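# Sort lettered boxes onto desks with matching plates

## Task

Each box carries a letter on its top face. Move every box onto the desk in this office whose front-edge plate shows the same letter; a box whose letter matches no plate stays where it is. The robot must not fall over or finish leaning, or the task fails. A box counts as placed only if it rests there by itself at the end, not because the robot is still holding it.

## Robot and tools

Robot: a Hello Robot Stretch 4, about 1.6 m tall. It has an omni-wheel base (rim within 0.23 m of the base origin), a lift on a mast, one arm that telescopes forward, a three-joint wrist and a two-finger gripper. Loose objects may now and then be nudged by an outside push.

Frames: the base frame sits on the floor under the base centre, with x forward, y left and z up. hand_pose is given in this frame. It is the point between the fingers, 0.015 m behind the tips, and the printed value can be somewhat off. The odometry frame is the base frame at the start of the scene. base_odometry counts wheel turns only, so slip shows up as travel. Heading runs from -3.142 to 3.142 and is positive to the left.

execute_actions: takes actions, a list holding exactly one action or none. An empty list just reports state and images. cameras picks the images: head_camera, head_left_camera, head_right_camera, wrist_camera or all. Left out or null means all, and [] means none. An action holds base, joints or both, plus an optional pace and contact_limits. The other form is {"end_of_arm": "enable_torque"} on its own. All motions in one action start together and may finish at different times. No action runs longer than 15 s.
- base: exactly one relative move from the current base position, not a pose. translate_m is metres straight ahead, forward positive, -2 to 2. strafe_m is metres sideways, left positive, -2 to 2. rotate_rad is radians of turn in place, counter-clockwise positive, -3.2 to 3.2. It counts from the base position in the last reported state.
- joints: absolute targets, keyed by name. lift_m is 0 to 1.2 m. arm_m is extension, 0 to 0.55 m. wrist_yaw_rad is -1.134 to 4.276: 0 points forward, positive turns left, 3.14 is folded back, and above 3.4 the arm may block it. wrist_pitch_rad is -1.117 to 4.259: 0 is level and 1.57 points down. wrist_roll_rad is -1.117 to 4.259: at 0 the fingers are level, and positive rolls clockwise seen from behind. gripper_m is the finger gap, 0 to 0.08 m. Done tolerances are ±0.004 for lift and arm, ±0.02 for yaw and roll, ±0.05 for pitch and ±0.002 for the gripper. A joint target out of range is clipped and reported. Any other bad value or an unknown key rejects the whole call.
- pace: slow, default, fast or max. Base speed is 0.1, 0.3, 0.4 or 0.6 m/s, and turning is 1, 2, 3 or 4 rad/s. When lift_m is above 0.2, these are reduced as the lift rises, down to 0.3 m/s and 1 rad/s at 1.2.
- contact_limits: {"arm_m": value}, from 0 (gentlest) to 0.75. The default is 0.5.
Anything you leave out of an action may keep pushing toward its previous target. If a call reports a stop, the later calls in that same reply are skipped.

wait: seconds, 0 to 10. It lets the scene run and then returns state and images.
zoom_image: camera, plus region [x0, y0, x1, y1] in image pixels, at most 504x504. It zooms the latest full image from that camera.
read_manual: returns licence texts only.
finished_scene: scene (1 or 2) ends that scene for good and reports whether the task succeeded. The goal must hold after the robot keeps its last command.

Cameras: head_camera (420x560) sits atop the mast and looks forward and down. To see elsewhere, turn the base. head_left_camera and head_right_camera are fisheyes that look more steeply down and show the base and arm. wrist_camera (616x392) looks along the fingers, with the fingertips near the bottom of the image.

Result lines:
- lidar_m: 12 distances in metres, one per 30-degree sector. Sector 1 is straight ahead and they go counter-clockwise: 4 left, 7 behind, 10 right. "-" means nothing seen, or closer than 0.25 m. Table tops count. The lidar can miss glass and thin legs.
- wrist_depth_mm: a 7x7 grid of median depths, 100 to 2000 mm. The robot's own body is included.
- turned_by_wheels vs turned_by_imu: a gap above about 0.1 rad suggests a collision or slip. Heading error is roughly their difference.
- base_tilt: degrees, with forward and right positive.
- base_status / joint_status: done; off_target (resting away from target, may still push); contact_stop_at_<key> (blocked, and lift, arm or wheels go slack); limit_stop_at_<name>, including tilt (leaning more than 6 degrees, everything slack) and own_body (self-collision; move away from the body); time_out; torque_fault (a wrist or gripper motor went limp, fix with enable_torque).
- on_its_own: what happened without being commanded. "held at" gives the held target.
- motor_effort: percent of maximum, positive toward higher joint values, with the peak in brackets. The readings are noisy and have fixed offsets.

Gripping: to grip, command a gap smaller than the object's width. When the fingers hold something, the reading stays above the command and gripper effort moves away from 0. off_target after closing means something is in the grip. If gripper effort stays more than about 50 from 0, a torque fault follows.

Starting out: unfold with lift_m 0.4 and wrist_yaw_rad 0 in one action. Tilting the gripper up (pitch below -0.2) while rolled can trigger self-collision stops.

Cautions: do not drive or turn with more than 1 kg held and arm_m above 0.2, especially at fast or max. Avoid steady hard pushes, most of all with the lift high. A level gripper holding more than about 2.7 kg faults the wrist.

Each tool is called after ">>>" as a command line: name --argument value for each argument, lists and objects as JSON in quotes; but a table of rows of numbers goes row by row, as --pt "numbers of a row", without its own name.

## Session

>>> execute_actions --actions '[]'

Scene clock: 0.00 s.
base_odometry: x=+0.000 y=+0.000 heading=+0.000 (m, m, rad; odometry frame)
turned_by_wheels: +0.000 (rad since the last result)
turned_by_imu: +0.000 (rad since the last result)
base_tilt: forward=+0.4 right=+0.3 (deg)
lidar_m: 0.84 0.84 0.96 1.60 1.62 1.04 0.87 0.87 1.01 1.29 1.28 1.00
base_status: not commanded
joint_positions: lift_m=+0.130 arm_m=-0.002 wrist_yaw_rad=+3.127 wrist_pitch_rad=+0.019 wrist_roll_rad=-0.007 gripper_m=+0.040
joint_status: not commanded
motor_effort: lift_m=+19 arm_m=-1 wrist_yaw_rad=+0 wrist_pitch_rad=-6 wrist_roll_rad=+0 gripper_m=+0 wheel_0=+0 wheel_1=+0 wheel_2=+0 (%)
hand_pose: x=-0.0423 y=+0.0905 z=+0.3044 quat_wxyz=(+0.007, -0.010, -0.003, +1.000) (m; base frame)
wrist_depth_mm: - 132 144 1008 1098 1182 1281 / - 114 137 1025 1098 1229 1281 / - 123 160 1025 1098 1205 1308 / 139 139 991 1060 1118 1205 1308 / 231 931 1008 1060 1138 1205 1336 / 229 904 134 1025 149 1118 991 / - - - 809 - - -
pictures: head_camera, head_left_camera, head_right_camera, wrist_camera
Images, in order (width x height): head_camera 420x560, head_left_camera 420x672, head_right_camera 420x672, wrist_camera 616x392.

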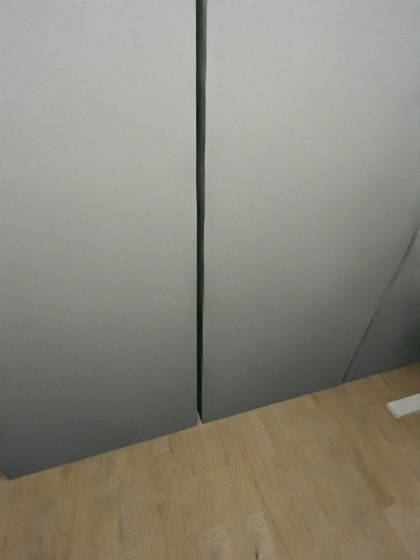

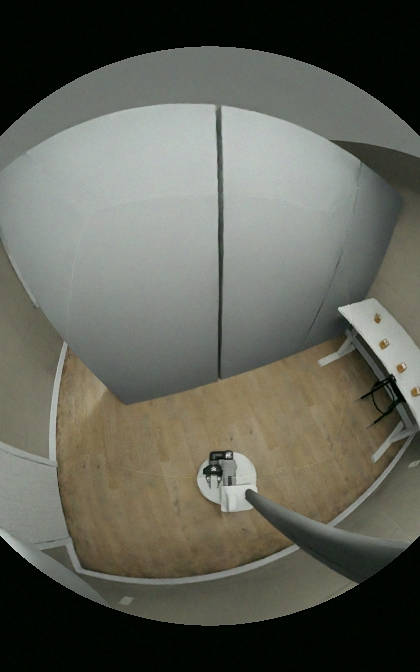

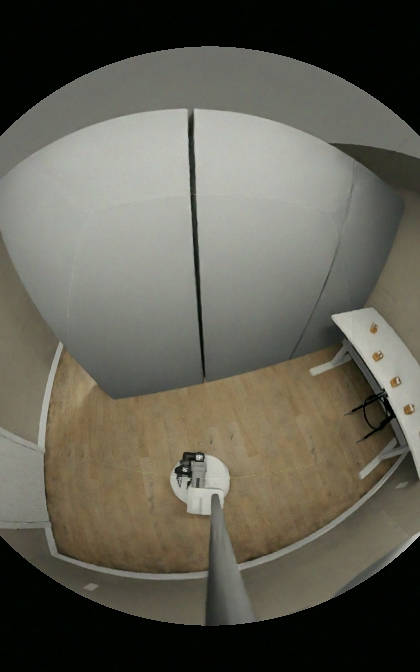

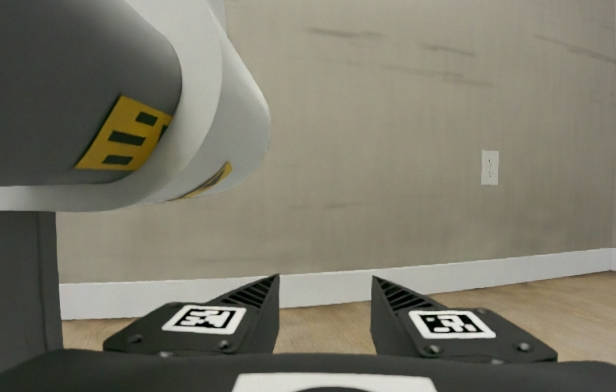

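>>> execute_actions --actions '[{"base":{"rotate_rad":-1.4},"joints":{"lift_m":0.9,"wrist_yaw_rad":0},"pace":"fast"}]' --cameras '["head_camera","head_left_camera"]'

Scene clock: 7.17 s.
base_odometry: x=+0.000 y=+0.000 heading=-1.400 (m, m, rad; odometry frame)
turned_by_wheels: -1.400 (rad since the last result)
turned_by_imu: -1.370 (rad since the last result)
base_tilt: forward=+0.4 right=+0.3 (deg)
lidar_m: 1.27 1.32 0.92 0.84 0.86 1.08 1.62 1.40 0.93 0.84 0.88 1.16
base_status: done
joint_positions: lift_m=+0.900 arm_m=-0.002 wrist_yaw_rad=+0.000 wrist_pitch_rad=+0.019 wrist_roll_rad=-0.007 gripper_m=+0.040
joint_status: all done
motor_effort: lift_m=+23(21) arm_m=-1(1) wrist_yaw_rad=-2(7) wrist_pitch_rad=-4(7) wrist_roll_rad=-1(0) gripper_m=-2(0) wheel_0=-1(7) wheel_1=-1(7) wheel_2=-2(10) (%)
hand_pose: x=+0.3817 y=-0.0874 z=+1.0737 quat_wxyz=(+1.000, -0.004, +0.010, +0.000) (m; base frame)
wrist_depth_mm: 1537 1756 1808 1808 1921 1336 960 / 1537 1756 1808 1808 1863 1366 976 / 1576 1756 1808 1921 1921 1366 991 / 1576 1808 1808 1921 1921 1366 991 / 1576 1808 1808 1863 1921 1336 991 / 1281 1182 135 1160 149 1255 1008 / - - - 1336 - - -
pictures: head_camera, head_left_camera
Images, in order (width x height): head_camera 420x560, head_left_camera 420x672.

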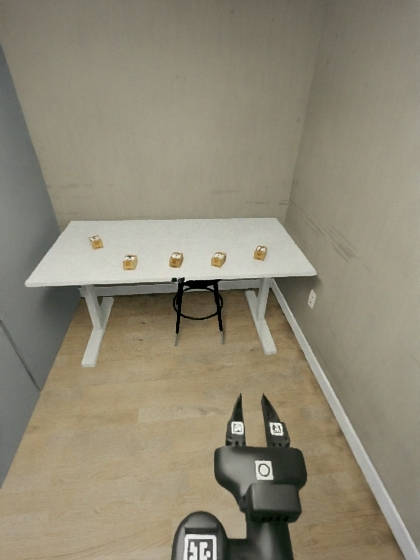

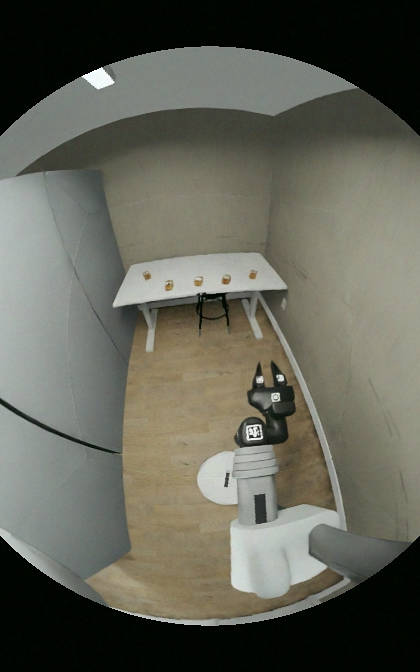

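>>> execute_actions --actions '[{"base":{"translate_m":0.6},"pace":"fast"}]' --cameras '["head_camera"]'

>>> zoom_image --camera "head_camera" --region '[0, 200, 420, 400]'

Scene clock: 12.07 s.
base_odometry: x=+0.102 y=-0.591 heading=-1.401 (m, m, rad; odometry frame)
turned_by_wheels: +0.000 (rad since the last result)
turned_by_imu: -0.004 (rad since the last result)
base_tilt: forward=+0.4 right=+0.3 (deg)
lidar_m: 0.69 0.72 0.92 0.89 0.93 1.17 2.22 1.28 0.85 0.77 0.81 0.75
base_status: done
joint_positions: lift_m=+0.900 arm_m=-0.002 wrist_yaw_rad=+0.000 wrist_pitch_rad=+0.019 wrist_roll_rad=-0.007 gripper_m=+0.040
joint_status: not commanded
motor_effort: lift_m=+23(24) arm_m=-1(1) wrist_yaw_rad=-1(2) wrist_pitch_rad=-7(4) wrist_roll_rad=+0(0) gripper_m=+1(2) wheel_0=-1(5) wheel_1=-2(5) wheel_2=-1(9) (%)
hand_pose: x=+0.3817 y=-0.0874 z=+1.0737 quat_wxyz=(+1.000, -0.004, +0.010, +0.000) (m; base frame)
wrist_depth_mm: 1205 1205 1255 1281 1281 1205 891 / 1205 1255 1255 1281 1308 1182 891 / 1205 1229 1229 1308 1281 1229 891 / 1229 1255 1281 1281 1336 1255 891 / 1229 1255 1281 1336 1336 1229 891 / 1078 1138 135 1138 150 1138 891 / - - - 917 - - -
pictures: head_camera
Images, in order (width x height): head_camera 420x560.

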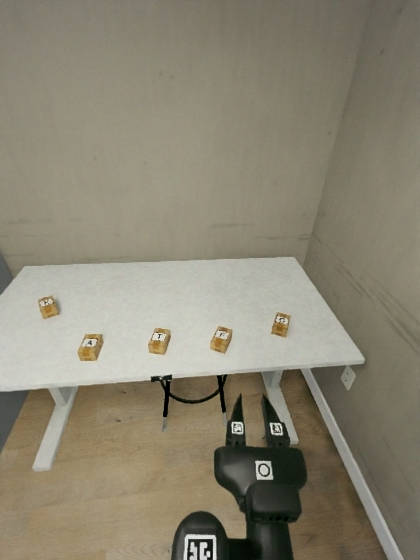

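Region (0, 200, 420, 400) of head_camera's 420x560 image, scaled by 1.200, with more detail than that image has; it fills the top 240 rows of this view, and the rest is white.

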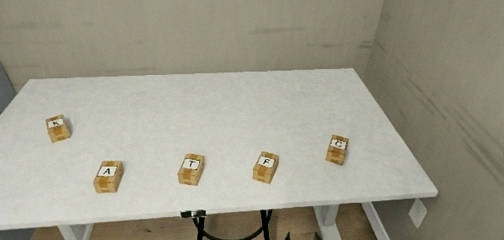

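Boxes K,A,T,F,G. Find desks.

>>> execute_actions --actions '[{"base":{"rotate_rad":3.1},"pace":"fast"}]' --cameras '["head_camera","head_left_camera"]'

Scene clock: 16.30 s.
base_odometry: x=+0.102 y=-0.591 heading=+1.700 (m, m, rad; odometry frame)
turned_by_wheels: +3.100 (rad since the last result)
turned_by_imu: +3.027 (rad since the last result)
base_tilt: forward=+0.4 right=+0.3 (deg)
lidar_m: 2.21 1.44 0.89 0.80 0.81 0.76 0.67 0.69 0.89 0.90 0.92 1.14
base_status: done
joint_positions: lift_m=+0.900 arm_m=-0.002 wrist_yaw_rad=+0.000 wrist_pitch_rad=+0.019 wrist_roll_rad=-0.007 gripper_m=+0.040
joint_status: not commanded
motor_effort: lift_m=+22(23) arm_m=-1(1) wrist_yaw_rad=-1(2) wrist_pitch_rad=-7(6) wrist_roll_rad=-1(0) gripper_m=-2(0) wheel_0=+1(7) wheel_1=+2(5) wheel_2=+2(4) (%)
hand_pose: x=+0.3817 y=-0.0874 z=+1.0738 quat_wxyz=(+1.000, -0.004, +0.010, +0.000) (m; base frame)
wrist_depth_mm: 1618 1863 1921 1983 - - 946 / 1661 1863 1983 1983 - - 946 / 1661 1921 1983 - - - 960 / 1708 1921 1983 - - - 976 / 1708 1921 1921 - - - 976 / 1661 1983 135 - 149 - 960 / - - - - - - -
pictures: head_camera, head_left_camera
Images, in order (width x height): head_camera 420x560, head_left_camera 420x672.

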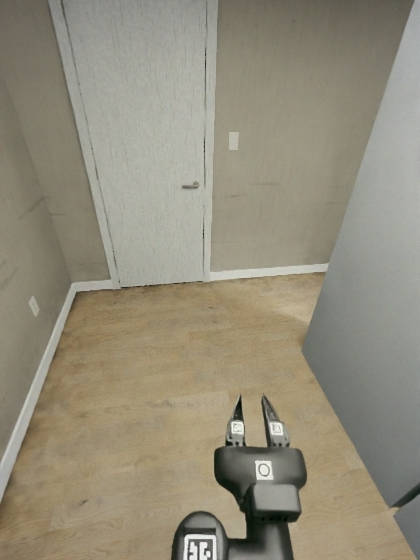

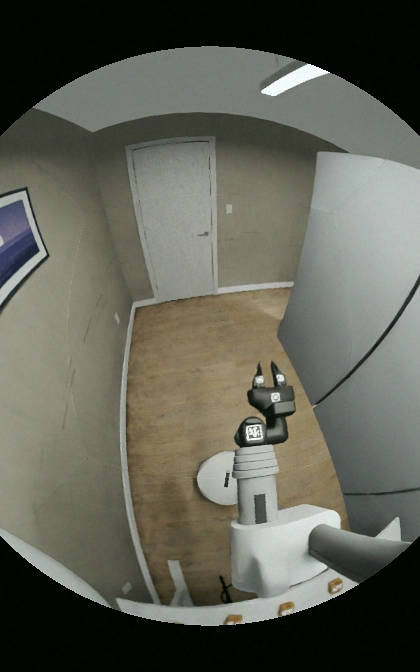

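Passage around the cabinet on the right.

>>> execute_actions --actions '[{"base":{"translate_m":1.6},"pace":"fast"}]' --cameras '[]'

>>> execute_actions --actions '[{"base":{"rotate_rad":-1.6},"pace":"fast"}]' --cameras '["head_camera","head_left_camera"]'

Scene clock: 26.47 s.
base_odometry: x=-0.104 y=+0.995 heading=+1.699 (m, m, rad; odometry frame)
turned_by_wheels: +0.000 (rad since the last result)
turned_by_imu: -0.009 (rad since the last result)
base_tilt: forward=+0.4 right=+0.3 (deg)
lidar_m: 0.61 0.60 0.79 1.07 1.08 1.31 2.49 1.16 0.70 0.68 1.18 0.72
base_status: done
joint_positions: lift_m=+0.900 arm_m=-0.002 wrist_yaw_rad=+0.000 wrist_pitch_rad=+0.019 wrist_roll_rad=-0.007 gripper_m=+0.040
joint_status: not commanded
motor_effort: lift_m=+23(23) arm_m=-1(1) wrist_yaw_rad=-1(1) wrist_pitch_rad=-5(6) wrist_roll_rad=-1(1) gripper_m=-3(0) wheel_0=-1(6) wheel_1=-2(5) wheel_2=+1(11) (%)
hand_pose: x=+0.3817 y=-0.0874 z=+1.0738 quat_wxyz=(+1.000, -0.004, +0.010, +0.000) (m; base frame)
wrist_depth_mm: 394 407 413 455 469 488 504 / 402 413 421 455 469 496 517 / 402 418 421 466 480 500 521 / 407 418 427 469 480 500 517 / 410 421 427 469 488 504 535 / 410 421 135 477 150 512 530 / - - - 480 - - -
pictures: none
No camera images: the call's "cameras" was empty. Leave "cameras" out to get every camera's image.

Scene clock: 28.57 s.
base_odometry: x=-0.104 y=+0.995 heading=+0.099 (m, m, rad; odometry frame)
turned_by_wheels: -1.600 (rad since the last result)
turned_by_imu: -1.564 (rad since the last result)
base_tilt: forward=+0.4 right=+0.3 (deg)
lidar_m: 0.70 1.23 0.75 0.60 0.62 0.79 1.07 1.08 1.28 2.28 1.18 0.71
base_status: done
joint_positions: lift_m=+0.900 arm_m=-0.002 wrist_yaw_rad=+0.000 wrist_pitch_rad=+0.019 wrist_roll_rad=-0.007 gripper_m=+0.040
joint_status: not commanded
motor_effort: lift_m=+22(22) arm_m=-1(1) wrist_yaw_rad=-2(1) wrist_pitch_rad=-7(7) wrist_roll_rad=+0(0) gripper_m=-3(0) wheel_0=+0(7) wheel_1=+0(6) wheel_2=-2(6) (%)
hand_pose: x=+0.3817 y=-0.0874 z=+1.0738 quat_wxyz=(+1.000, -0.004, +0.010, +0.000) (m; base frame)
wrist_depth_mm: 1464 - - - 452 469 484 / 1537 - - - 459 469 492 / 1537 - - - 459 473 492 / 1537 - - - 462 477 500 / 1537 - - 904 466 484 504 / 1537 - 135 768 149 488 512 / - - - 707 - - -
pictures: head_camera, head_left_camera
Images, in order (width x height): head_camera 420x560, head_left_camera 420x672.

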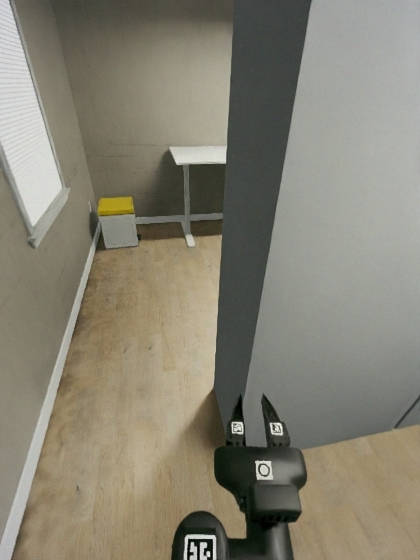

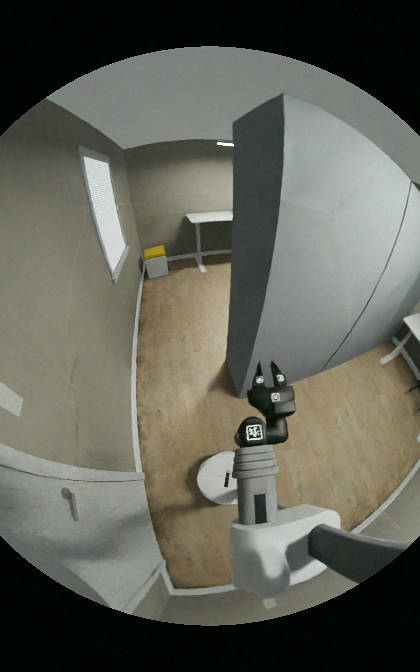

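>>> execute_actions --actions '[{"base":{"strafe_m":0.25},"pace":"fast"}]' --cameras '[]'

>>> execute_actions --actions '[{"base":{"translate_m":1.5},"pace":"fast"}]' --cameras '["head_camera","head_left_camera","head_right_camera"]'

Scene clock: 33.30 s.
base_odometry: x=-0.129 y=+1.244 heading=+0.099 (m, m, rad; odometry frame)
turned_by_wheels: +0.000 (rad since the last result)
turned_by_imu: -0.001 (rad since the last result)
base_tilt: forward=+0.4 right=+0.3 (deg)
lidar_m: 2.84 0.81 0.48 0.37 0.35 0.49 0.90 1.13 1.36 2.52 1.06 0.79
base_status: done
joint_positions: lift_m=+0.900 arm_m=-0.002 wrist_yaw_rad=+0.000 wrist_pitch_rad=+0.019 wrist_roll_rad=-0.007 gripper_m=+0.040
joint_status: not commanded
motor_effort: lift_m=+22(22) arm_m=-1(1) wrist_yaw_rad=-1(1) wrist_pitch_rad=-8(6) wrist_roll_rad=+0(0) gripper_m=-1(0) wheel_0=+0(11) wheel_1=-2(9) wheel_2=-1(0) (%)
hand_pose: x=+0.3817 y=-0.0874 z=+1.0738 quat_wxyz=(+1.000, -0.004, +0.010, +0.000) (m; base frame)
wrist_depth_mm: 1042 1808 - - - 615 473 / 1060 1863 - - - 615 469 / 1060 1808 - - - 621 469 / 1078 1808 - - - 627 473 / 1060 1808 - - - 621 469 / 1042 1618 135 - 149 585 466 / - - - - - - -
pictures: none
No camera images: the call's "cameras" was empty. Leave "cameras" out to get every camera's image.

Scene clock: 38.70 s.
base_odometry: x=+1.364 y=+1.393 heading=+0.099 (m, m, rad; odometry frame)
turned_by_wheels: +0.000 (rad since the last result)
turned_by_imu: -0.006 (rad since the last result)
base_tilt: forward=+0.4 right=+0.4 (deg)
lidar_m: 1.35 1.37 0.77 0.70 0.71 0.88 1.58 0.47 0.50 0.95 2.27 1.54
base_status: done
joint_positions: lift_m=+0.900 arm_m=-0.002 wrist_yaw_rad=+0.000 wrist_pitch_rad=+0.019 wrist_roll_rad=-0.007 gripper_m=+0.040
joint_status: not commanded
motor_effort: lift_m=+23(22) arm_m=-1(1) wrist_yaw_rad=-2(2) wrist_pitch_rad=-7(6) wrist_roll_rad=+0(0) gripper_m=+0(0) wheel_0=+0(5) wheel_1=+1(5) wheel_2=-1(9) (%)
hand_pose: x=+0.3817 y=-0.0874 z=+1.0738 quat_wxyz=(+1.000, -0.004, +0.010, +0.000) (m; base frame)
wrist_depth_mm: 1576 1756 1863 - - - - / 1661 1756 1863 1921 - - - / 1661 1808 1921 1983 - - - / 1661 1756 1863 1921 - - - / 1661 1808 1863 1921 - - - / 1618 1808 134 - 149 - - / - - - - - - -
pictures: head_camera, head_left_camera, head_right_camera
Images, in order (width x height): head_camera 420x560, head_left_camera 420x672, head_right_camera 420x672.

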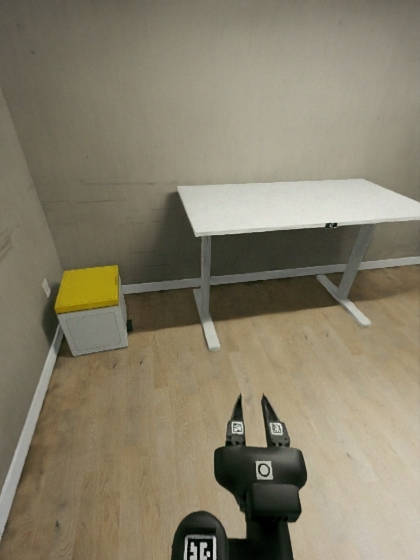

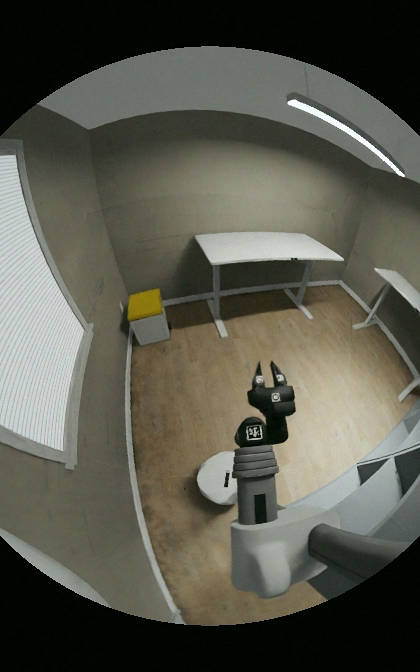

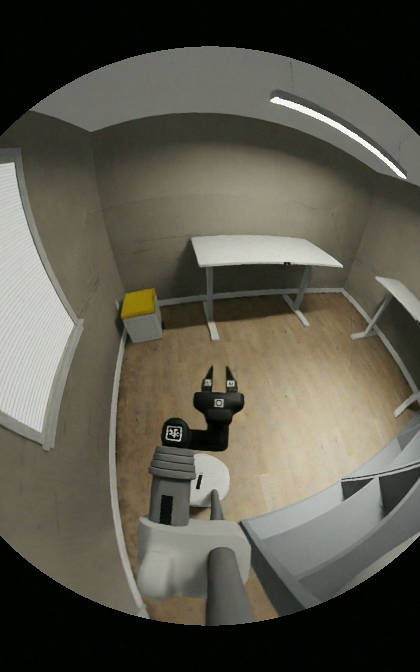

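>>> zoom_image --camera "head_camera" --region '[280, 190, 380, 250]'

>>> execute_actions --actions '[{"base":{"rotate_rad":-1.0},"pace":"fast"}]' --cameras '["head_camera"]'

Region (280, 190, 380, 250) of head_camera's 420x560 image, scaled by 5.040, with more detail than that image has; it fills the top 302 rows of this view, and the rest is white.

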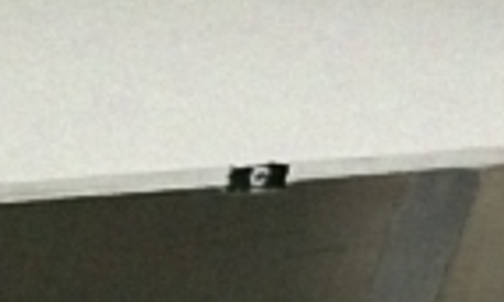

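Scene clock: 42.93 s.
base_odometry: x=+1.364 y=+1.393 heading=-0.901 (m, m, rad; odometry frame)
turned_by_wheels: -1.000 (rad since the last result)
turned_by_imu: -0.979 (rad since the last result)
base_tilt: forward=+0.4 right=+0.3 (deg)
lidar_m: 2.28 1.50 1.36 1.22 0.75 0.68 0.73 0.89 1.76 0.48 0.49 1.01
base_status: done
joint_positions: lift_m=+0.900 arm_m=-0.002 wrist_yaw_rad=+0.000 wrist_pitch_rad=+0.019 wrist_roll_rad=-0.007 gripper_m=+0.040
joint_status: not commanded
motor_effort: lift_m=+22(22) arm_m=-1(1) wrist_yaw_rad=-2(1) wrist_pitch_rad=-6(6) wrist_roll_rad=-1(0) gripper_m=-1(1) wheel_0=+2(4) wheel_1=-1(5) wheel_2=+0(5) (%)
hand_pose: x=+0.3817 y=-0.0874 z=+1.0738 quat_wxyz=(+1.000, -0.004, +0.010, +0.000) (m; base frame)
wrist_depth_mm: - - - - - - - / - - - - - - - / - - - - - - - / 1921 - - - - - 1863 / - - - - - - 1537 / - - 134 - 150 - 1576 / - - - - - - -
pictures: head_camera
Images, in order (width x height): head_camera 420x560.

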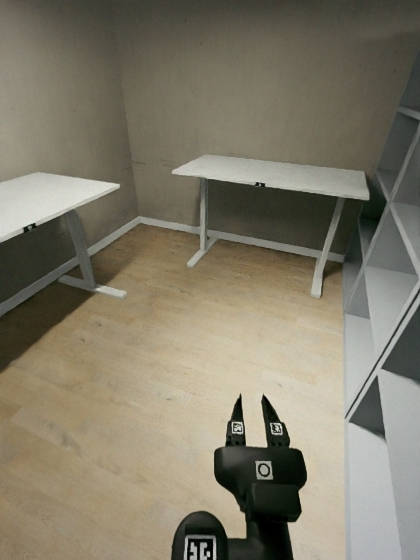

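>>> zoom_image --camera "head_camera" --region '[220, 160, 300, 210]'

Region (220, 160, 300, 210) of head_camera's 420x560 image, scaled by 6.300, with more detail than that image has; it fills the top 315 rows of this view, and the rest is white.

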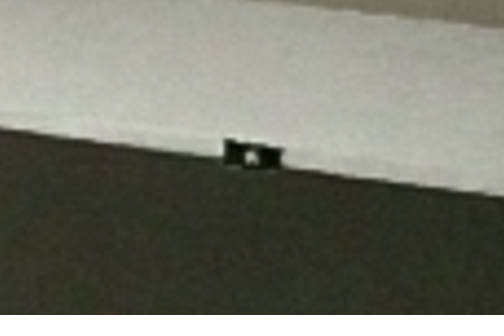

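>>> execute_actions --actions '[{"base":{"rotate_rad":1.0},"pace":"fast"}]' --cameras '[]'

>>> execute_actions --actions '[{"base":{"translate_m":-1.5},"pace":"fast"}]' --cameras '[]'

>>> execute_actions --actions '[{"base":{"rotate_rad":-1.55},"pace":"fast"}]' --cameras '[]'

>>> execute_actions --actions '[{"base":{"translate_m":1.7},"joints":{"wrist_pitch_rad":0.6},"pace":"fast"}]' --cameras '["head_camera"]'

Scene clock: 52.17 s.
base_odometry: x=+1.364 y=+1.393 heading=+0.099 (m, m, rad; odometry frame)
turned_by_wheels: +1.000 (rad since the last result)
turned_by_imu: +0.975 (rad since the last result)
base_tilt: forward=+0.5 right=+0.3 (deg)
lidar_m: 1.36 1.34 0.78 0.69 0.73 0.90 1.58 0.47 0.50 0.93 2.26 1.51
base_status: done
joint_positions: lift_m=+0.900 arm_m=-0.002 wrist_yaw_rad=+0.000 wrist_pitch_rad=+0.019 wrist_roll_rad=-0.007 gripper_m=+0.040
joint_status: not commanded
motor_effort: lift_m=+22(22) arm_m=-1(1) wrist_yaw_rad=-1(2) wrist_pitch_rad=-7(5) wrist_roll_rad=+0(1) gripper_m=+1(1) wheel_0=+0(6) wheel_1=+1(6) wheel_2=-1(6) (%)
hand_pose: x=+0.3818 y=-0.0874 z=+1.0738 quat_wxyz=(+1.000, -0.004, +0.010, +0.000) (m; base frame)
wrist_depth_mm: 1576 1808 1863 1921 - - - / 1618 1756 1863 1921 - - - / 1661 1756 1863 - - - - / 1661 1808 1863 1921 - - - / 1661 1863 1863 1921 - - - / 1576 1808 134 - 150 - - / - - - - - - -
pictures: none
No camera images: the call's "cameras" was empty. Leave "cameras" out to get every camera's image.

Scene clock: 57.57 s.
base_odometry: x=-0.129 y=+1.245 heading=+0.099 (m, m, rad; odometry frame)
turned_by_wheels: +0.000 (rad since the last result)
turned_by_imu: +0.001 (rad since the last result)
base_tilt: forward=+0.4 right=+0.3 (deg)
lidar_m: 2.88 0.77 0.47 0.38 0.35 0.50 0.91 1.12 1.38 2.52 1.10 0.81
base_status: done
joint_positions: lift_m=+0.900 arm_m=-0.002 wrist_yaw_rad=+0.000 wrist_pitch_rad=+0.019 wrist_roll_rad=-0.007 gripper_m=+0.040
joint_status: not commanded
motor_effort: lift_m=+22(22) arm_m=-1(1) wrist_yaw_rad=+0(1) wrist_pitch_rad=-7(8) wrist_roll_rad=+0(0) gripper_m=-2(0) wheel_0=+1(7) wheel_1=+0(6) wheel_2=-1(10) (%)
hand_pose: x=+0.3818 y=-0.0874 z=+1.0738 quat_wxyz=(+1.000, -0.004, +0.010, +0.000) (m; base frame)
wrist_depth_mm: 1042 1808 - - - 609 469 / 1042 1756 - - - 615 469 / 1060 1863 - - - 621 469 / 1060 1863 - - - 627 469 / 1060 1808 - - - 627 469 / 1060 1618 135 - 149 580 466 / - - - - - - -
pictures: none
No camera images: the call's "cameras" was empty. Leave "cameras" out to get every camera's image.

Scene clock: 59.67 s.
base_odometry: x=-0.129 y=+1.245 heading=-1.451 (m, m, rad; odometry frame)
turned_by_wheels: -1.550 (rad since the last result)
turned_by_imu: -1.515 (rad since the last result)
base_tilt: forward=+0.4 right=+0.4 (deg)
lidar_m: 2.51 1.06 0.78 2.84 0.76 0.45 0.36 0.37 0.50 1.03 1.13 1.37
base_status: done
joint_positions: lift_m=+0.900 arm_m=-0.002 wrist_yaw_rad=+0.000 wrist_pitch_rad=+0.019 wrist_roll_rad=-0.007 gripper_m=+0.040
joint_status: not commanded
motor_effort: lift_m=+23(23) arm_m=-1(1) wrist_yaw_rad=-2(2) wrist_pitch_rad=-6(7) wrist_roll_rad=+0(0) gripper_m=-2(2) wheel_0=+1(5) wheel_1=+0(6) wheel_2=-1(3) (%)
hand_pose: x=+0.3818 y=-0.0874 z=+1.0738 quat_wxyz=(+1.000, -0.004, +0.010, +0.000) (m; base frame)
wrist_depth_mm: 1281 - - - - 1576 1160 / 1281 - - - - 1618 1229 / 1308 - - - - 1618 1229 / 1281 - - - - 1618 1205 / 1255 - - - - 1618 1205 / 1281 1921 135 - 150 1537 1205 / - - - - - - -
pictures: none
No camera images: the call's "cameras" was empty. Leave "cameras" out to get every camera's image.

Scene clock: 65.50 s.
base_odometry: x=+0.075 y=-0.443 heading=-1.451 (m, m, rad; odometry frame)
turned_by_wheels: +0.000 (rad since the last result)
turned_by_imu: -0.007 (rad since the last result)
base_tilt: forward=+0.4 right=+0.3 (deg)
lidar_m: 0.85 0.85 0.99 0.86 0.89 1.10 2.06 1.48 0.91 0.83 0.83 0.94
base_status: done
joint_positions: lift_m=+0.900 arm_m=-0.002 wrist_yaw_rad=+0.000 wrist_pitch_rad=+0.602 wrist_roll_rad=-0.007 gripper_m=+0.040
joint_status: all done
motor_effort: lift_m=+23(22) arm_m=-1(1) wrist_yaw_rad=-2(1) wrist_pitch_rad=-3(5) wrist_roll_rad=+0(0) gripper_m=+0(0) wheel_0=+0(6) wheel_1=-2(6) wheel_2=+1(11) (%)
hand_pose: x=+0.3444 y=-0.0874 z=+0.9575 quat_wxyz=(+0.955, -0.003, +0.297, +0.001) (m; base frame)
wrist_depth_mm: 1205 1255 1281 1336 1397 1118 842 / 1098 1060 1042 1025 1025 1025 842 / 741 750 759 778 798 820 866 / 1118 1661 1397 1708 1661 1205 891 / 1397 1537 1464 1537 1464 1229 917 / 1281 1308 135 1255 149 1160 931 / - - - 1182 - - -
pictures: head_camera
Images, in order (width x height): head_camera 420x560.

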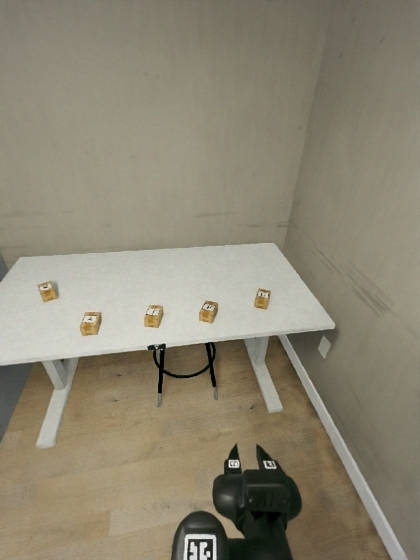

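>>> execute_actions --actions '[{"base":{"strafe_m":-0.14},"joints":{"wrist_pitch_rad":1.57,"gripper_m":0.08,"lift_m":0.95}}]' --cameras '[]'

>>> execute_actions --actions '[{"base":{"translate_m":0.5},"joints":{"arm_m":0.38}}]' --cameras '["head_camera","wrist_camera"]'

Scene clock: 70.87 s.
base_odometry: x=-0.065 y=-0.460 heading=-1.451 (m, m, rad; odometry frame)
turned_by_wheels: +0.000 (rad since the last result)
turned_by_imu: -0.003 (rad since the last result)
base_tilt: forward=+0.5 right=+0.3 (deg)
lidar_m: 0.86 0.86 1.09 0.98 1.03 1.25 2.05 1.25 0.78 0.68 0.68 0.83
base_status: done
joint_positions: lift_m=+0.950 arm_m=-0.002 wrist_yaw_rad=+0.000 wrist_pitch_rad=+1.570 wrist_roll_rad=-0.007 gripper_m=+0.080
joint_status: all done
motor_effort: lift_m=+24(23) arm_m=-1(1) wrist_yaw_rad=+0(1) wrist_pitch_rad=+6(3) wrist_roll_rad=+0(0) gripper_m=+1(3) wheel_0=-2(8) wheel_1=+2(7) wheel_2=+0(1) (%)
hand_pose: x=+0.1694 y=-0.0874 z=+0.9151 quat_wxyz=(+0.707, -0.002, +0.707, +0.002) (m; base frame)
wrist_depth_mm: 1078 1060 1060 1042 1025 1025 788 / 1078 1078 1042 1060 1042 1008 831 / 1098 1078 1060 1060 1060 1025 878 / 1098 1098 1078 1025 1060 1042 904 / 1098 1078 854 854 1042 1042 946 / 1078 1118 145 854 1060 132 960 / - - 141 854 1078 - -
pictures: none
No camera images: the call's "cameras" was empty. Leave "cameras" out to get every camera's image.

Scene clock: 74.03 s.
base_odometry: x=-0.005 y=-0.956 heading=-1.451 (m, m, rad; odometry frame)
turned_by_wheels: +0.000 (rad since the last result)
turned_by_imu: -0.003 (rad since the last result)
base_tilt: forward=+0.4 right=+0.3 (deg)
lidar_m: 0.37 0.38 0.46 0.92 1.11 1.38 2.53 1.06 0.67 0.59 0.56 0.41
base_status: done
joint_positions: lift_m=+0.950 arm_m=+0.379 wrist_yaw_rad=+0.000 wrist_pitch_rad=+1.570 wrist_roll_rad=-0.007 gripper_m=+0.080
joint_status: all done
motor_effort: lift_m=+23(24) arm_m=+6(11) wrist_yaw_rad=-1(1) wrist_pitch_rad=+2(4) wrist_roll_rad=+0(1) gripper_m=+0(0) wheel_0=-1(4) wheel_1=-1(6) wheel_2=-1(10) (%)
hand_pose: x=+0.5500 y=-0.0874 z=+0.9152 quat_wxyz=(+0.707, -0.003, +0.707, +0.003) (m; base frame)
wrist_depth_mm: 345 342 336 338 332 329 324 / 347 343 343 336 332 330 329 / 345 345 342 338 332 330 327 / 351 347 343 340 287 332 330 / 351 351 347 340 336 336 332 / 303 300 145 345 342 132 - / - - 140 345 342 - -
pictures: head_camera, wrist_camera
Images, in order (width x height): head_camera 420x560, wrist_camera 616x392.

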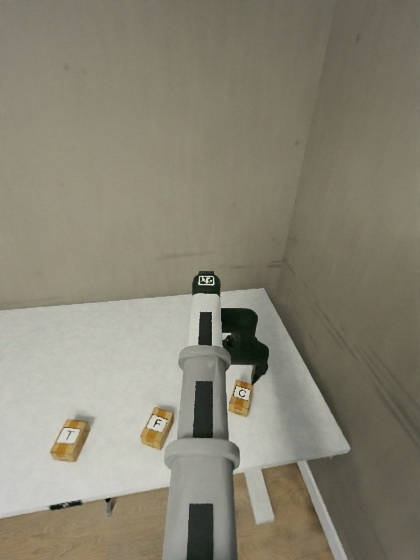

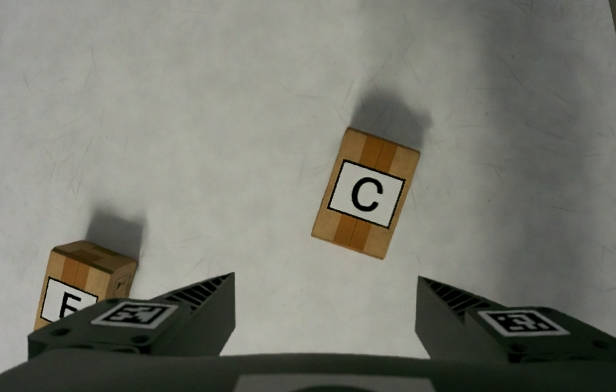

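>>> execute_actions --actions '[{"base":{"strafe_m":-0.045},"joints":{"arm_m":0.435,"wrist_roll_rad":0.3}}]' --cameras '[]'

>>> execute_actions --actions '[{"joints":{"lift_m":0.8}}]' --cameras '["wrist_camera"]'

Scene clock: 79.33 s.
base_odometry: x=-0.049 y=-0.962 heading=-1.451 (m, m, rad; odometry frame)
turned_by_wheels: +0.000 (rad since the last result)
turned_by_imu: -0.002 (rad since the last result)
base_tilt: forward=+0.4 right=+0.3 (deg)
lidar_m: 0.37 0.38 0.47 0.94 1.16 1.42 2.54 0.97 0.64 0.55 0.56 0.43
base_status: done
joint_positions: lift_m=+0.950 arm_m=+0.434 wrist_yaw_rad=+0.000 wrist_pitch_rad=+1.570 wrist_roll_rad=+0.300 gripper_m=+0.080
joint_status: all done
motor_effort: lift_m=+23(24) arm_m=+7(2) wrist_yaw_rad=-1(3) wrist_pitch_rad=+3(2) wrist_roll_rad=+1(6) gripper_m=+0(1) wheel_0=-1(8) wheel_1=+1(7) wheel_2=-1(3) (%)
hand_pose: x=+0.6049 y=-0.0874 z=+0.9152 quat_wxyz=(+0.699, +0.106, +0.699, -0.105) (m; base frame)
wrist_depth_mm: 345 342 340 334 330 329 445 / 345 342 338 336 332 329 325 / 349 345 340 338 334 330 327 / 353 345 343 338 338 334 330 / 351 349 345 291 338 334 332 / 355 347 145 293 340 132 - / - - 141 342 343 - -
pictures: none
No camera images: the call's "cameras" was empty. Leave "cameras" out to get every camera's image.

Scene clock: 81.03 s.
base_odometry: x=-0.049 y=-0.962 heading=-1.451 (m, m, rad; odometry frame)
turned_by_wheels: +0.000 (rad since the last result)
turned_by_imu: -0.001 (rad since the last result)
base_tilt: forward=+0.4 right=+0.3 (deg)
lidar_m: 0.38 0.36 0.49 0.95 1.17 1.40 2.53 0.98 0.62 0.54 0.55 0.42
base_status: not commanded
joint_positions: lift_m=+0.800 arm_m=+0.434 wrist_yaw_rad=+0.000 wrist_pitch_rad=+1.570 wrist_roll_rad=+0.300 gripper_m=+0.080
joint_status: all done
motor_effort: lift_m=+14(24) arm_m=+7(7) wrist_yaw_rad=-1(1) wrist_pitch_rad=+0(1) wrist_roll_rad=+1(1) gripper_m=+0(1) wheel_0=+0(0) wheel_1=+1(1) wheel_2=-1(1) (%)
hand_pose: x=+0.6049 y=-0.0874 z=+0.7660 quat_wxyz=(+0.699, +0.106, +0.699, -0.105) (m; base frame)
wrist_depth_mm: 193 191 189 187 186 183 - / 194 192 190 189 187 184 182 / 196 193 191 189 187 185 184 / 197 194 193 190 189 186 185 / 198 196 193 142 189 187 186 / 199 196 143 142 155 133 - / - - 140 142 172 - -
pictures: wrist_camera
Images, in order (width x height): wrist_camera 616x392.

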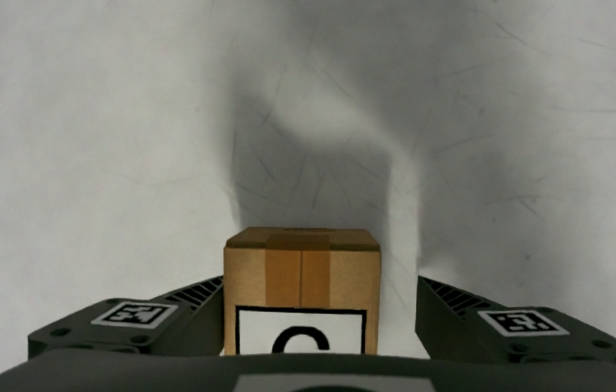

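>>> execute_actions --actions '[{"joints":{"gripper_m":0.0}}]' --cameras '[]'

>>> execute_actions --actions '[{"joints":{"lift_m":0.95}}]' --cameras '[]'

>>> execute_actions --actions '[{"base":{"translate_m":-2.0},"joints":{"arm_m":0.0,"wrist_roll_rad":0},"pace":"fast"}]' --cameras '[]'

Scene clock: 84.20 s.
base_odometry: x=-0.049 y=-0.962 heading=-1.451 (m, m, rad; odometry frame)
turned_by_wheels: +0.000 (rad since the last result)
turned_by_imu: -0.001 (rad since the last result)
base_tilt: forward=+0.4 right=+0.4 (deg)
lidar_m: 0.39 0.39 0.49 0.96 1.17 1.45 2.53 0.93 0.62 0.54 0.54 0.43
base_status: not commanded
joint_positions: lift_m=+0.800 arm_m=+0.434 wrist_yaw_rad=+0.000 wrist_pitch_rad=+1.570 wrist_roll_rad=+0.300 gripper_m=+0.058
joint_status: gripper_m off_target (ended at +0.058, target +0.000)
on_its_own: gripper_m is held at +0.053, not at your +0.000, by its contact guard: the fingers met something
motor_effort: lift_m=+14(14) arm_m=+7(7) wrist_yaw_rad=-2(1) wrist_pitch_rad=+1(2) wrist_roll_rad=+1(2) gripper_m=-42(48) wheel_0=+0(0) wheel_1=+1(1) wheel_2=-1(1) (%)
hand_pose: x=+0.6049 y=-0.0874 z=+0.7660 quat_wxyz=(+0.699, +0.106, +0.699, -0.105) (m; base frame)
wrist_depth_mm: 193 191 190 187 186 183 - / 195 193 190 188 187 184 182 / 195 193 191 189 187 186 184 / 196 195 192 190 189 186 185 / 197 196 194 142 184 187 186 / 200 197 139 142 141 188 - / - - - 142 141 - -
pictures: none
No camera images: the call's "cameras" was empty. Leave "cameras" out to get every camera's image.

Scene clock: 85.90 s.
base_odometry: x=-0.049 y=-0.962 heading=-1.451 (m, m, rad; odometry frame)
turned_by_wheels: +0.000 (rad since the last result)
turned_by_imu: -0.001 (rad since the last result)
base_tilt: forward=+0.4 right=+0.3 (deg)
lidar_m: 0.37 0.39 0.49 0.96 1.15 1.44 2.54 0.95 0.63 0.55 0.55 0.41
base_status: not commanded
joint_positions: lift_m=+0.950 arm_m=+0.434 wrist_yaw_rad=+0.000 wrist_pitch_rad=+1.570 wrist_roll_rad=+0.300 gripper_m=+0.058
joint_status: all done
on_its_own: gripper_m is held at +0.053, not at your +0.000, by its contact guard: the fingers met something
motor_effort: lift_m=+24(25) arm_m=+7(7) wrist_yaw_rad=-1(1) wrist_pitch_rad=+3(2) wrist_roll_rad=+1(0) gripper_m=-44(44) wheel_0=-1(0) wheel_1=+1(1) wheel_2=-1(1) (%)
hand_pose: x=+0.6049 y=-0.0874 z=+0.9151 quat_wxyz=(+0.699, +0.106, +0.699, -0.105) (m; base frame)
wrist_depth_mm: 345 342 336 336 329 327 445 / 347 342 338 336 330 329 327 / 349 345 342 338 332 330 325 / 351 347 342 338 336 330 329 / 353 349 343 142 183 332 332 / 355 351 139 142 141 334 332 / - - - 142 141 - -
pictures: none
No camera images: the call's "cameras" was empty. Leave "cameras" out to get every camera's image.

Scene clock: 92.70 s.
base_odometry: x=-0.288 y=+1.024 heading=-1.451 (m, m, rad; odometry frame)
turned_by_wheels: +0.000 (rad since the last result)
turned_by_imu: +0.004 (rad since the last result)
base_tilt: forward=+0.5 right=+0.3 (deg)
lidar_m: 2.20 1.41 0.90 0.92 1.05 0.61 0.52 0.57 0.68 0.90 0.90 1.08
base_status: done
joint_positions: lift_m=+0.950 arm_m=+0.001 wrist_yaw_rad=+0.000 wrist_pitch_rad=+1.570 wrist_roll_rad=+0.000 gripper_m=+0.058
joint_status: all done
on_its_own: gripper_m is held at +0.053, not at your +0.000, by its contact guard: the fingers met something
motor_effort: lift_m=+23(24) arm_m=-6(5) wrist_yaw_rad=-1(2) wrist_pitch_rad=+1(0) wrist_roll_rad=-1(6) gripper_m=-41(42) wheel_0=+1(5) wheel_1=-1(6) wheel_2=+0(10) (%)
hand_pose: x=+0.1721 y=-0.0874 z=+0.9151 quat_wxyz=(+0.707, +0.000, +0.707, +0.000) (m; base frame)
wrist_depth_mm: 1078 1098 1078 1042 1025 1025 1025 / 1060 1078 1060 1060 1025 1042 1008 / 1098 1078 1042 1060 1060 1042 1025 / 1078 1078 1060 1060 1060 1025 1025 / 1098 1078 854 142 184 1060 1042 / 1098 1098 138 142 140 1060 1025 / - - - 142 141 - -
pictures: none
No camera images: the call's "cameras" was empty. Leave "cameras" out to get every camera's image.

>>> execute_actions --actions '[{"base":{"translate_m":-0.15},"pace":"fast"}]' --cameras '[]'

>>> execute_actions --actions '[{"base":{"rotate_rad":1.55},"pace":"fast"}]' --cameras '["head_camera"]'

Scene clock: 97.17 s.
base_odometry: x=-0.306 y=+1.173 heading=-1.451 (m, m, rad; odometry frame)
turned_by_wheels: +0.000 (rad since the last result)
turned_by_imu: -0.001 (rad since the last result)
base_tilt: forward=+0.4 right=+0.3 (deg)
lidar_m: 2.24 1.40 0.91 1.21 0.79 0.46 0.36 0.41 0.53 0.93 0.93 1.17
base_status: done
joint_positions: lift_m=+0.950 arm_m=+0.001 wrist_yaw_rad=+0.000 wrist_pitch_rad=+1.570 wrist_roll_rad=+0.000 gripper_m=+0.058
joint_status: not commanded
on_its_own: gripper_m is held at +0.053, not at your +0.000, by its contact guard: the fingers met something
motor_effort: lift_m=+24(24) arm_m=-6(6) wrist_yaw_rad=-1(1) wrist_pitch_rad=-1(3) wrist_roll_rad=+0(1) gripper_m=-41(41) wheel_0=+1(5) wheel_1=+1(5) wheel_2=-1(8) (%)
hand_pose: x=+0.1721 y=-0.0874 z=+0.9151 quat_wxyz=(+0.707, +0.000, +0.707, +0.000) (m; base frame)
wrist_depth_mm: 1078 1060 1042 1042 1025 1008 1025 / 1098 1060 1060 1060 1042 1042 1008 / 1078 1078 1078 1060 1042 1025 1008 / 1098 1078 1078 1060 1042 1060 1025 / 1098 1098 854 142 184 1042 1042 / 1078 1098 138 142 141 1042 1025 / - - - 142 141 - -
pictures: none
No camera images: the call's "cameras" was empty. Leave "cameras" out to get every camera's image.

Scene clock: 99.33 s.
base_odometry: x=-0.306 y=+1.173 heading=+0.099 (m, m, rad; odometry frame)
turned_by_wheels: +1.550 (rad since the last result)
turned_by_imu: +1.513 (rad since the last result)
base_tilt: forward=+0.4 right=+0.3 (deg)
lidar_m: 1.15 0.81 0.47 0.38 0.40 0.53 0.92 0.95 1.15 2.16 1.43 0.92
base_status: done
joint_positions: lift_m=+0.950 arm_m=+0.001 wrist_yaw_rad=+0.000 wrist_pitch_rad=+1.570 wrist_roll_rad=+0.000 gripper_m=+0.058
joint_status: not commanded
on_its_own: gripper_m is held at +0.053, not at your +0.000, by its contact guard: the fingers met something
motor_effort: lift_m=+24(24) arm_m=-6(6) wrist_yaw_rad=-1(1) wrist_pitch_rad=+2(3) wrist_roll_rad=-1(1) gripper_m=-42(43) wheel_0=-2(6) wheel_1=+1(5) wheel_2=+0(3) (%)
hand_pose: x=+0.1721 y=-0.0874 z=+0.9151 quat_wxyz=(+0.707, +0.000, +0.707, +0.000) (m; base frame)
wrist_depth_mm: 891 1060 1060 1060 1025 1008 1008 / 854 1078 1060 1042 1025 1025 1025 / 820 1060 1060 1060 1042 1025 1008 / 768 1060 1060 1060 1042 1042 1042 / 715 1008 854 142 185 1060 1025 / 683 904 139 142 141 1060 1042 / - - - 142 141 - -
pictures: head_camera
Images, in order (width x height): head_camera 420x560.

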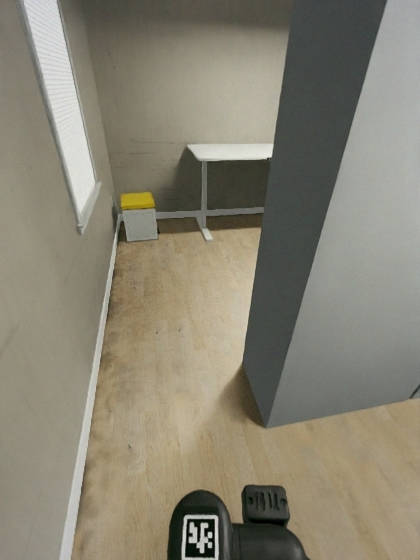

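>>> execute_actions --actions '[{"base":{"strafe_m":0.08},"pace":"fast"}]' --cameras '[]'

>>> execute_actions --actions '[{"base":{"translate_m":1.6},"pace":"fast"}]' --cameras '["head_camera"]'

Scene clock: 102.70 s.
base_odometry: x=-0.314 y=+1.253 heading=+0.099 (m, m, rad; odometry frame)
turned_by_wheels: +0.000 (rad since the last result)
turned_by_imu: -0.001 (rad since the last result)
base_tilt: forward=+0.4 right=+0.2 (deg)
lidar_m: 1.35 0.65 0.38 0.29 0.33 0.42 0.82 0.96 1.18 2.17 1.41 0.98
base_status: done
joint_positions: lift_m=+0.950 arm_m=+0.001 wrist_yaw_rad=+0.000 wrist_pitch_rad=+1.570 wrist_roll_rad=+0.000 gripper_m=+0.058
joint_status: not commanded
on_its_own: gripper_m is held at +0.053, not at your +0.000, by its contact guard: the fingers met something
motor_effort: lift_m=+24(23) arm_m=-6(6) wrist_yaw_rad=-1(0) wrist_pitch_rad=+1(1) wrist_roll_rad=-1(1) gripper_m=-42(43) wheel_0=+1(10) wheel_1=-2(8) wheel_2=+0(1) (%)
hand_pose: x=+0.1721 y=-0.0874 z=+0.9151 quat_wxyz=(+0.707, +0.000, +0.707, +0.000) (m; base frame)
wrist_depth_mm: 759 1060 1060 1042 1025 1025 1025 / 732 1060 1060 1042 1042 1025 1025 / 707 1008 1060 1042 1042 1025 1025 / 654 946 1060 1042 1042 1042 1042 / 615 878 866 142 184 1042 1042 / 591 759 138 142 141 1060 1025 / - - - 142 141 - -
pictures: none
No camera images: the call's "cameras" was empty. Leave "cameras" out to get every camera's image.

Scene clock: 108.43 s.
base_odometry: x=+1.279 y=+1.410 heading=+0.099 (m, m, rad; odometry frame)
turned_by_wheels: +0.000 (rad since the last result)
turned_by_imu: -0.007 (rad since the last result)
base_tilt: forward=+0.4 right=+0.3 (deg)
lidar_m: 1.44 1.19 0.73 0.67 0.67 0.84 1.46 0.49 0.42 0.77 2.29 1.62
base_status: done
joint_positions: lift_m=+0.950 arm_m=+0.001 wrist_yaw_rad=+0.000 wrist_pitch_rad=+1.570 wrist_roll_rad=+0.000 gripper_m=+0.058
joint_status: not commanded
on_its_own: gripper_m is held at +0.053, not at your +0.000, by its contact guard: the fingers met something
motor_effort: lift_m=+24(24) arm_m=-6(6) wrist_yaw_rad=-1(1) wrist_pitch_rad=+2(2) wrist_roll_rad=-1(0) gripper_m=-43(42) wheel_0=-1(5) wheel_1=+0(5) wheel_2=+1(10) (%)
hand_pose: x=+0.1722 y=-0.0874 z=+0.9151 quat_wxyz=(+0.707, +0.000, +0.707, +0.000) (m; base frame)
wrist_depth_mm: 1078 1078 1060 1042 1025 1008 1008 / 1078 1042 1060 1060 1025 1025 1025 / 1078 1078 1078 1042 1060 1042 1008 / 1078 1078 1078 1042 1060 1042 1008 / 1060 1078 866 142 184 1042 1042 / 991 1098 139 142 140 1042 1025 / - - - 142 141 - -
pictures: head_camera
Images, in order (width x height): head_camera 420x560.

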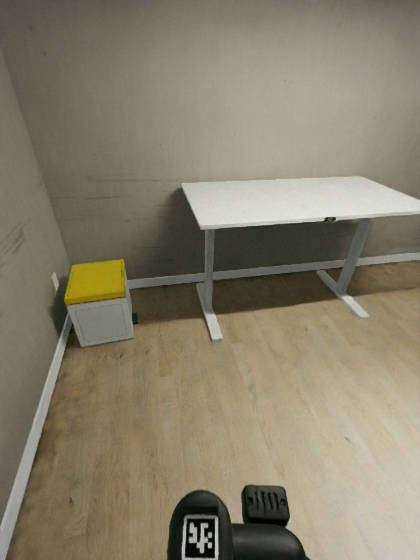

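Move right to be well over the desk.

>>> execute_actions --actions '[{"base":{"strafe_m":-0.45},"pace":"fast"}]' --cameras '[]'

>>> execute_actions --actions '[{"base":{"translate_m":1.0},"joints":{"arm_m":0.45},"pace":"fast"}]' --cameras '["head_camera"]'

Scene clock: 113.00 s.
base_odometry: x=+1.323 y=+0.963 heading=+0.099 (m, m, rad; odometry frame)
turned_by_wheels: +0.000 (rad since the last result)
turned_by_imu: -0.003 (rad since the last result)
base_tilt: forward=+0.4 right=+0.3 (deg)
lidar_m: 1.49 1.51 1.24 1.11 1.15 0.27 0.25 0.25 0.30 0.56 1.83 1.72
base_status: done
joint_positions: lift_m=+0.950 arm_m=+0.001 wrist_yaw_rad=+0.000 wrist_pitch_rad=+1.570 wrist_roll_rad=+0.000 gripper_m=+0.058
joint_status: not commanded
on_its_own: gripper_m is held at +0.053, not at your +0.000, by its contact guard: the fingers met something
motor_effort: lift_m=+24(24) arm_m=-6(6) wrist_yaw_rad=-1(0) wrist_pitch_rad=+2(0) wrist_roll_rad=-1(1) gripper_m=-42(42) wheel_0=-2(10) wheel_1=+2(10) wheel_2=+1(1) (%)
hand_pose: x=+0.1722 y=-0.0874 z=+0.9152 quat_wxyz=(+0.707, +0.000, +0.707, +0.000) (m; base frame)
wrist_depth_mm: 1098 1078 1042 1025 1042 1025 1008 / 1060 1078 1042 1042 1042 1008 1042 / 1078 1078 1060 1042 1042 1025 1025 / 1098 1078 1042 1060 1078 1042 1042 / 1098 1078 866 142 184 1060 1042 / 1098 1078 139 142 141 1025 976 / - - - 142 141 - -
pictures: none
No camera images: the call's "cameras" was empty. Leave "cameras" out to get every camera's image.

Scene clock: 117.20 s.
torque_fault: wrist_pitch_rad switched itself off since the last result.
base_odometry: x=+2.318 y=+1.061 heading=+0.099 (m, m, rad; odometry frame)
turned_by_wheels: +0.000 (rad since the last result)
turned_by_imu: -0.009 (rad since the last result)
base_tilt: forward=+0.4 right=+0.4 (deg)
lidar_m: 0.54 0.51 0.62 1.28 1.29 1.60 1.21 1.22 1.43 1.63 1.05 0.59
base_status: done
joint_positions: lift_m=+0.950 arm_m=+0.449 wrist_yaw_rad=+0.000 wrist_pitch_rad=+1.994 wrist_roll_rad=-0.001 gripper_m=+0.058
joint_status: all done
on_its_own: gripper_m is held at +0.053, not at your +0.000, by its contact guard: the fingers met something; wrist_pitch_rad is off since a torque_fault, until you send "end_of_arm": "enable_torque" (your +1.570 is given up)
motor_effort: lift_m=+17(23) arm_m=+7(6) wrist_yaw_rad=-1(19) wrist_pitch_rad=+3(96) wrist_roll_rad=+2(31) gripper_m=-43(43) wheel_0=+0(9) wheel_1=+0(7) wheel_2=+0(22) (%)
hand_pose: x=+0.5324 y=-0.0874 z=+0.9344 quat_wxyz=(+0.543, +0.000, +0.840, +0.000) (m; base frame)
wrist_depth_mm: - - - - - - - / - - - - - - - / 101 - - - - - - / 107 106 105 103 103 103 - / 116 115 113 112 110 1229 1205 / 127 122 120 142 141 1308 1308 / - - - 142 141 - -
pictures: head_camera
Images, in order (width x height): head_camera 420x560.

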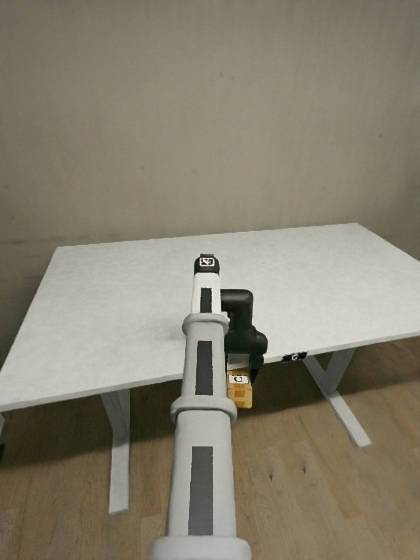

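This desk is taller. Raise.

>>> execute_actions --actions '[{"end_of_arm":"enable_torque"}]' --cameras '[]'

>>> execute_actions --actions '[{"joints":{"lift_m":1.2,"arm_m":0.25,"wrist_pitch_rad":1.57}}]' --cameras '[]'

>>> execute_actions --actions '[{"joints":{"arm_m":0.55}}]' --cameras '["head_camera"]'

Scene clock: 120.63 s.
base_odometry: x=+2.318 y=+1.061 heading=+0.099 (m, m, rad; odometry frame)
turned_by_wheels: +0.000 (rad since the last result)
turned_by_imu: -0.001 (rad since the last result)
base_tilt: forward=+0.4 right=+0.3 (deg)
lidar_m: 0.53 0.53 0.63 1.28 1.27 1.60 1.21 1.22 1.47 1.64 1.05 0.62
base_status: not commanded
joint_positions: lift_m=+0.950 arm_m=+0.449 wrist_yaw_rad=+0.000 wrist_pitch_rad=+1.994 wrist_roll_rad=-0.001 gripper_m=+0.058
joint_status: not commanded
end_of_arm: enable_torque: each motor that was off is on again
on_its_own: wrist_pitch_rad is held at +1.994, not at your +1.570, since a torque_fault; gripper_m is held at +0.053, not at your +0.000, by its contact guard: the fingers met something
motor_effort: lift_m=+18(18) arm_m=+7(7) wrist_yaw_rad=-1(1) wrist_pitch_rad=+2(0) wrist_roll_rad=+2(2) gripper_m=-41(43) wheel_0=+0(0) wheel_1=+0(0) wheel_2=+0(0) (%)
hand_pose: x=+0.5324 y=-0.0874 z=+0.9344 quat_wxyz=(+0.543, +0.000, +0.840, +0.000) (m; base frame)
wrist_depth_mm: - - - - - - - / - - - - - - - / 101 - - - - - - / 107 106 105 104 103 103 - / 116 114 113 112 110 1229 1229 / 128 122 119 142 141 1281 1308 / - - - 142 141 - -
pictures: none
No camera images: the call's "cameras" was empty. Leave "cameras" out to get every camera's image.

Scene clock: 122.73 s.
base_odometry: x=+2.318 y=+1.061 heading=+0.099 (m, m, rad; odometry frame)
turned_by_wheels: +0.000 (rad since the last result)
turned_by_imu: +0.000 (rad since the last result)
base_tilt: forward=+0.4 right=+0.3 (deg)
lidar_m: 0.53 0.52 0.64 1.28 1.30 1.58 1.22 1.23 1.47 1.63 1.04 0.61
base_status: not commanded
joint_positions: lift_m=+1.200 arm_m=+0.251 wrist_yaw_rad=+0.000 wrist_pitch_rad=+1.570 wrist_roll_rad=+0.000 gripper_m=+0.058
joint_status: all done
on_its_own: gripper_m is held at +0.053, not at your +0.000, by its contact guard: the fingers met something
motor_effort: lift_m=+24(31) arm_m=-7(5) wrist_yaw_rad=+0(16) wrist_pitch_rad=+1(84) wrist_roll_rad=+0(19) gripper_m=-42(42) wheel_0=+1(4) wheel_1=+0(4) wheel_2=+0(13) (%)
hand_pose: x=+0.4221 y=-0.0874 z=+1.1651 quat_wxyz=(+0.707, +0.000, +0.707, +0.000) (m; base frame)
wrist_depth_mm: 364 362 357 355 351 347 364 / 366 364 359 357 1281 1255 1255 / 368 384 1281 1308 1308 1281 1308 / 1336 1308 1308 1308 1255 1281 1281 / 1366 1366 1336 1308 1308 1281 1308 / 1366 1336 139 152 146 1281 1281 / - - - 138 134 - -
pictures: none
No camera images: the call's "cameras" was empty. Leave "cameras" out to get every camera's image.

Scene clock: 124.73 s.
base_odometry: x=+2.318 y=+1.061 heading=+0.099 (m, m, rad; odometry frame)
turned_by_wheels: +0.000 (rad since the last result)
turned_by_imu: -0.001 (rad since the last result)
base_tilt: forward=+0.4 right=+0.3 (deg)
lidar_m: 0.52 0.50 0.63 1.29 1.29 1.59 1.22 1.23 1.46 1.63 1.01 0.61
base_status: not commanded
joint_positions: lift_m=+1.200 arm_m=+0.547 wrist_yaw_rad=+0.000 wrist_pitch_rad=+1.570 wrist_roll_rad=+0.000 gripper_m=+0.058
joint_status: all done
joint sent to its limit — the command would take arm_m past its upper limit, so that joint was sent only as far as its limit.
on_its_own: gripper_m is held at +0.053, not at your +0.000, by its contact guard: the fingers met something
motor_effort: lift_m=+24(24) arm_m=+7(10) wrist_yaw_rad=-2(2) wrist_pitch_rad=+3(2) wrist_roll_rad=+1(1) gripper_m=-43(43) wheel_0=+1(1) wheel_1=+0(0) wheel_2=+0(0) (%)
hand_pose: x=+0.7180 y=-0.0874 z=+1.1651 quat_wxyz=(+0.707, +0.000, +0.707, +0.000) (m; base frame)
wrist_depth_mm: 362 362 359 353 347 345 343 / 366 362 359 355 353 349 345 / 368 364 359 355 353 349 345 / 368 366 362 359 357 351 349 / 373 368 364 359 355 353 351 / 377 370 138 152 146 355 351 / - - - 138 134 - -
pictures: head_camera
Images, in order (width x height): head_camera 420x560.

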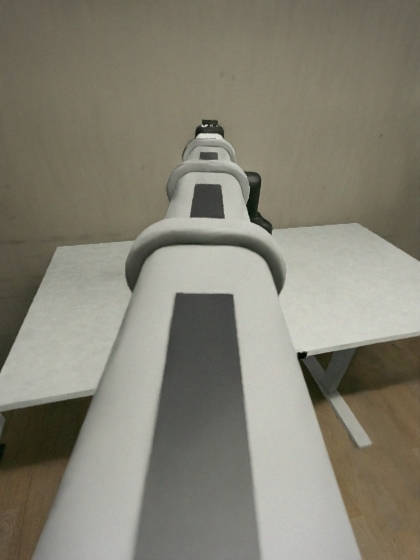

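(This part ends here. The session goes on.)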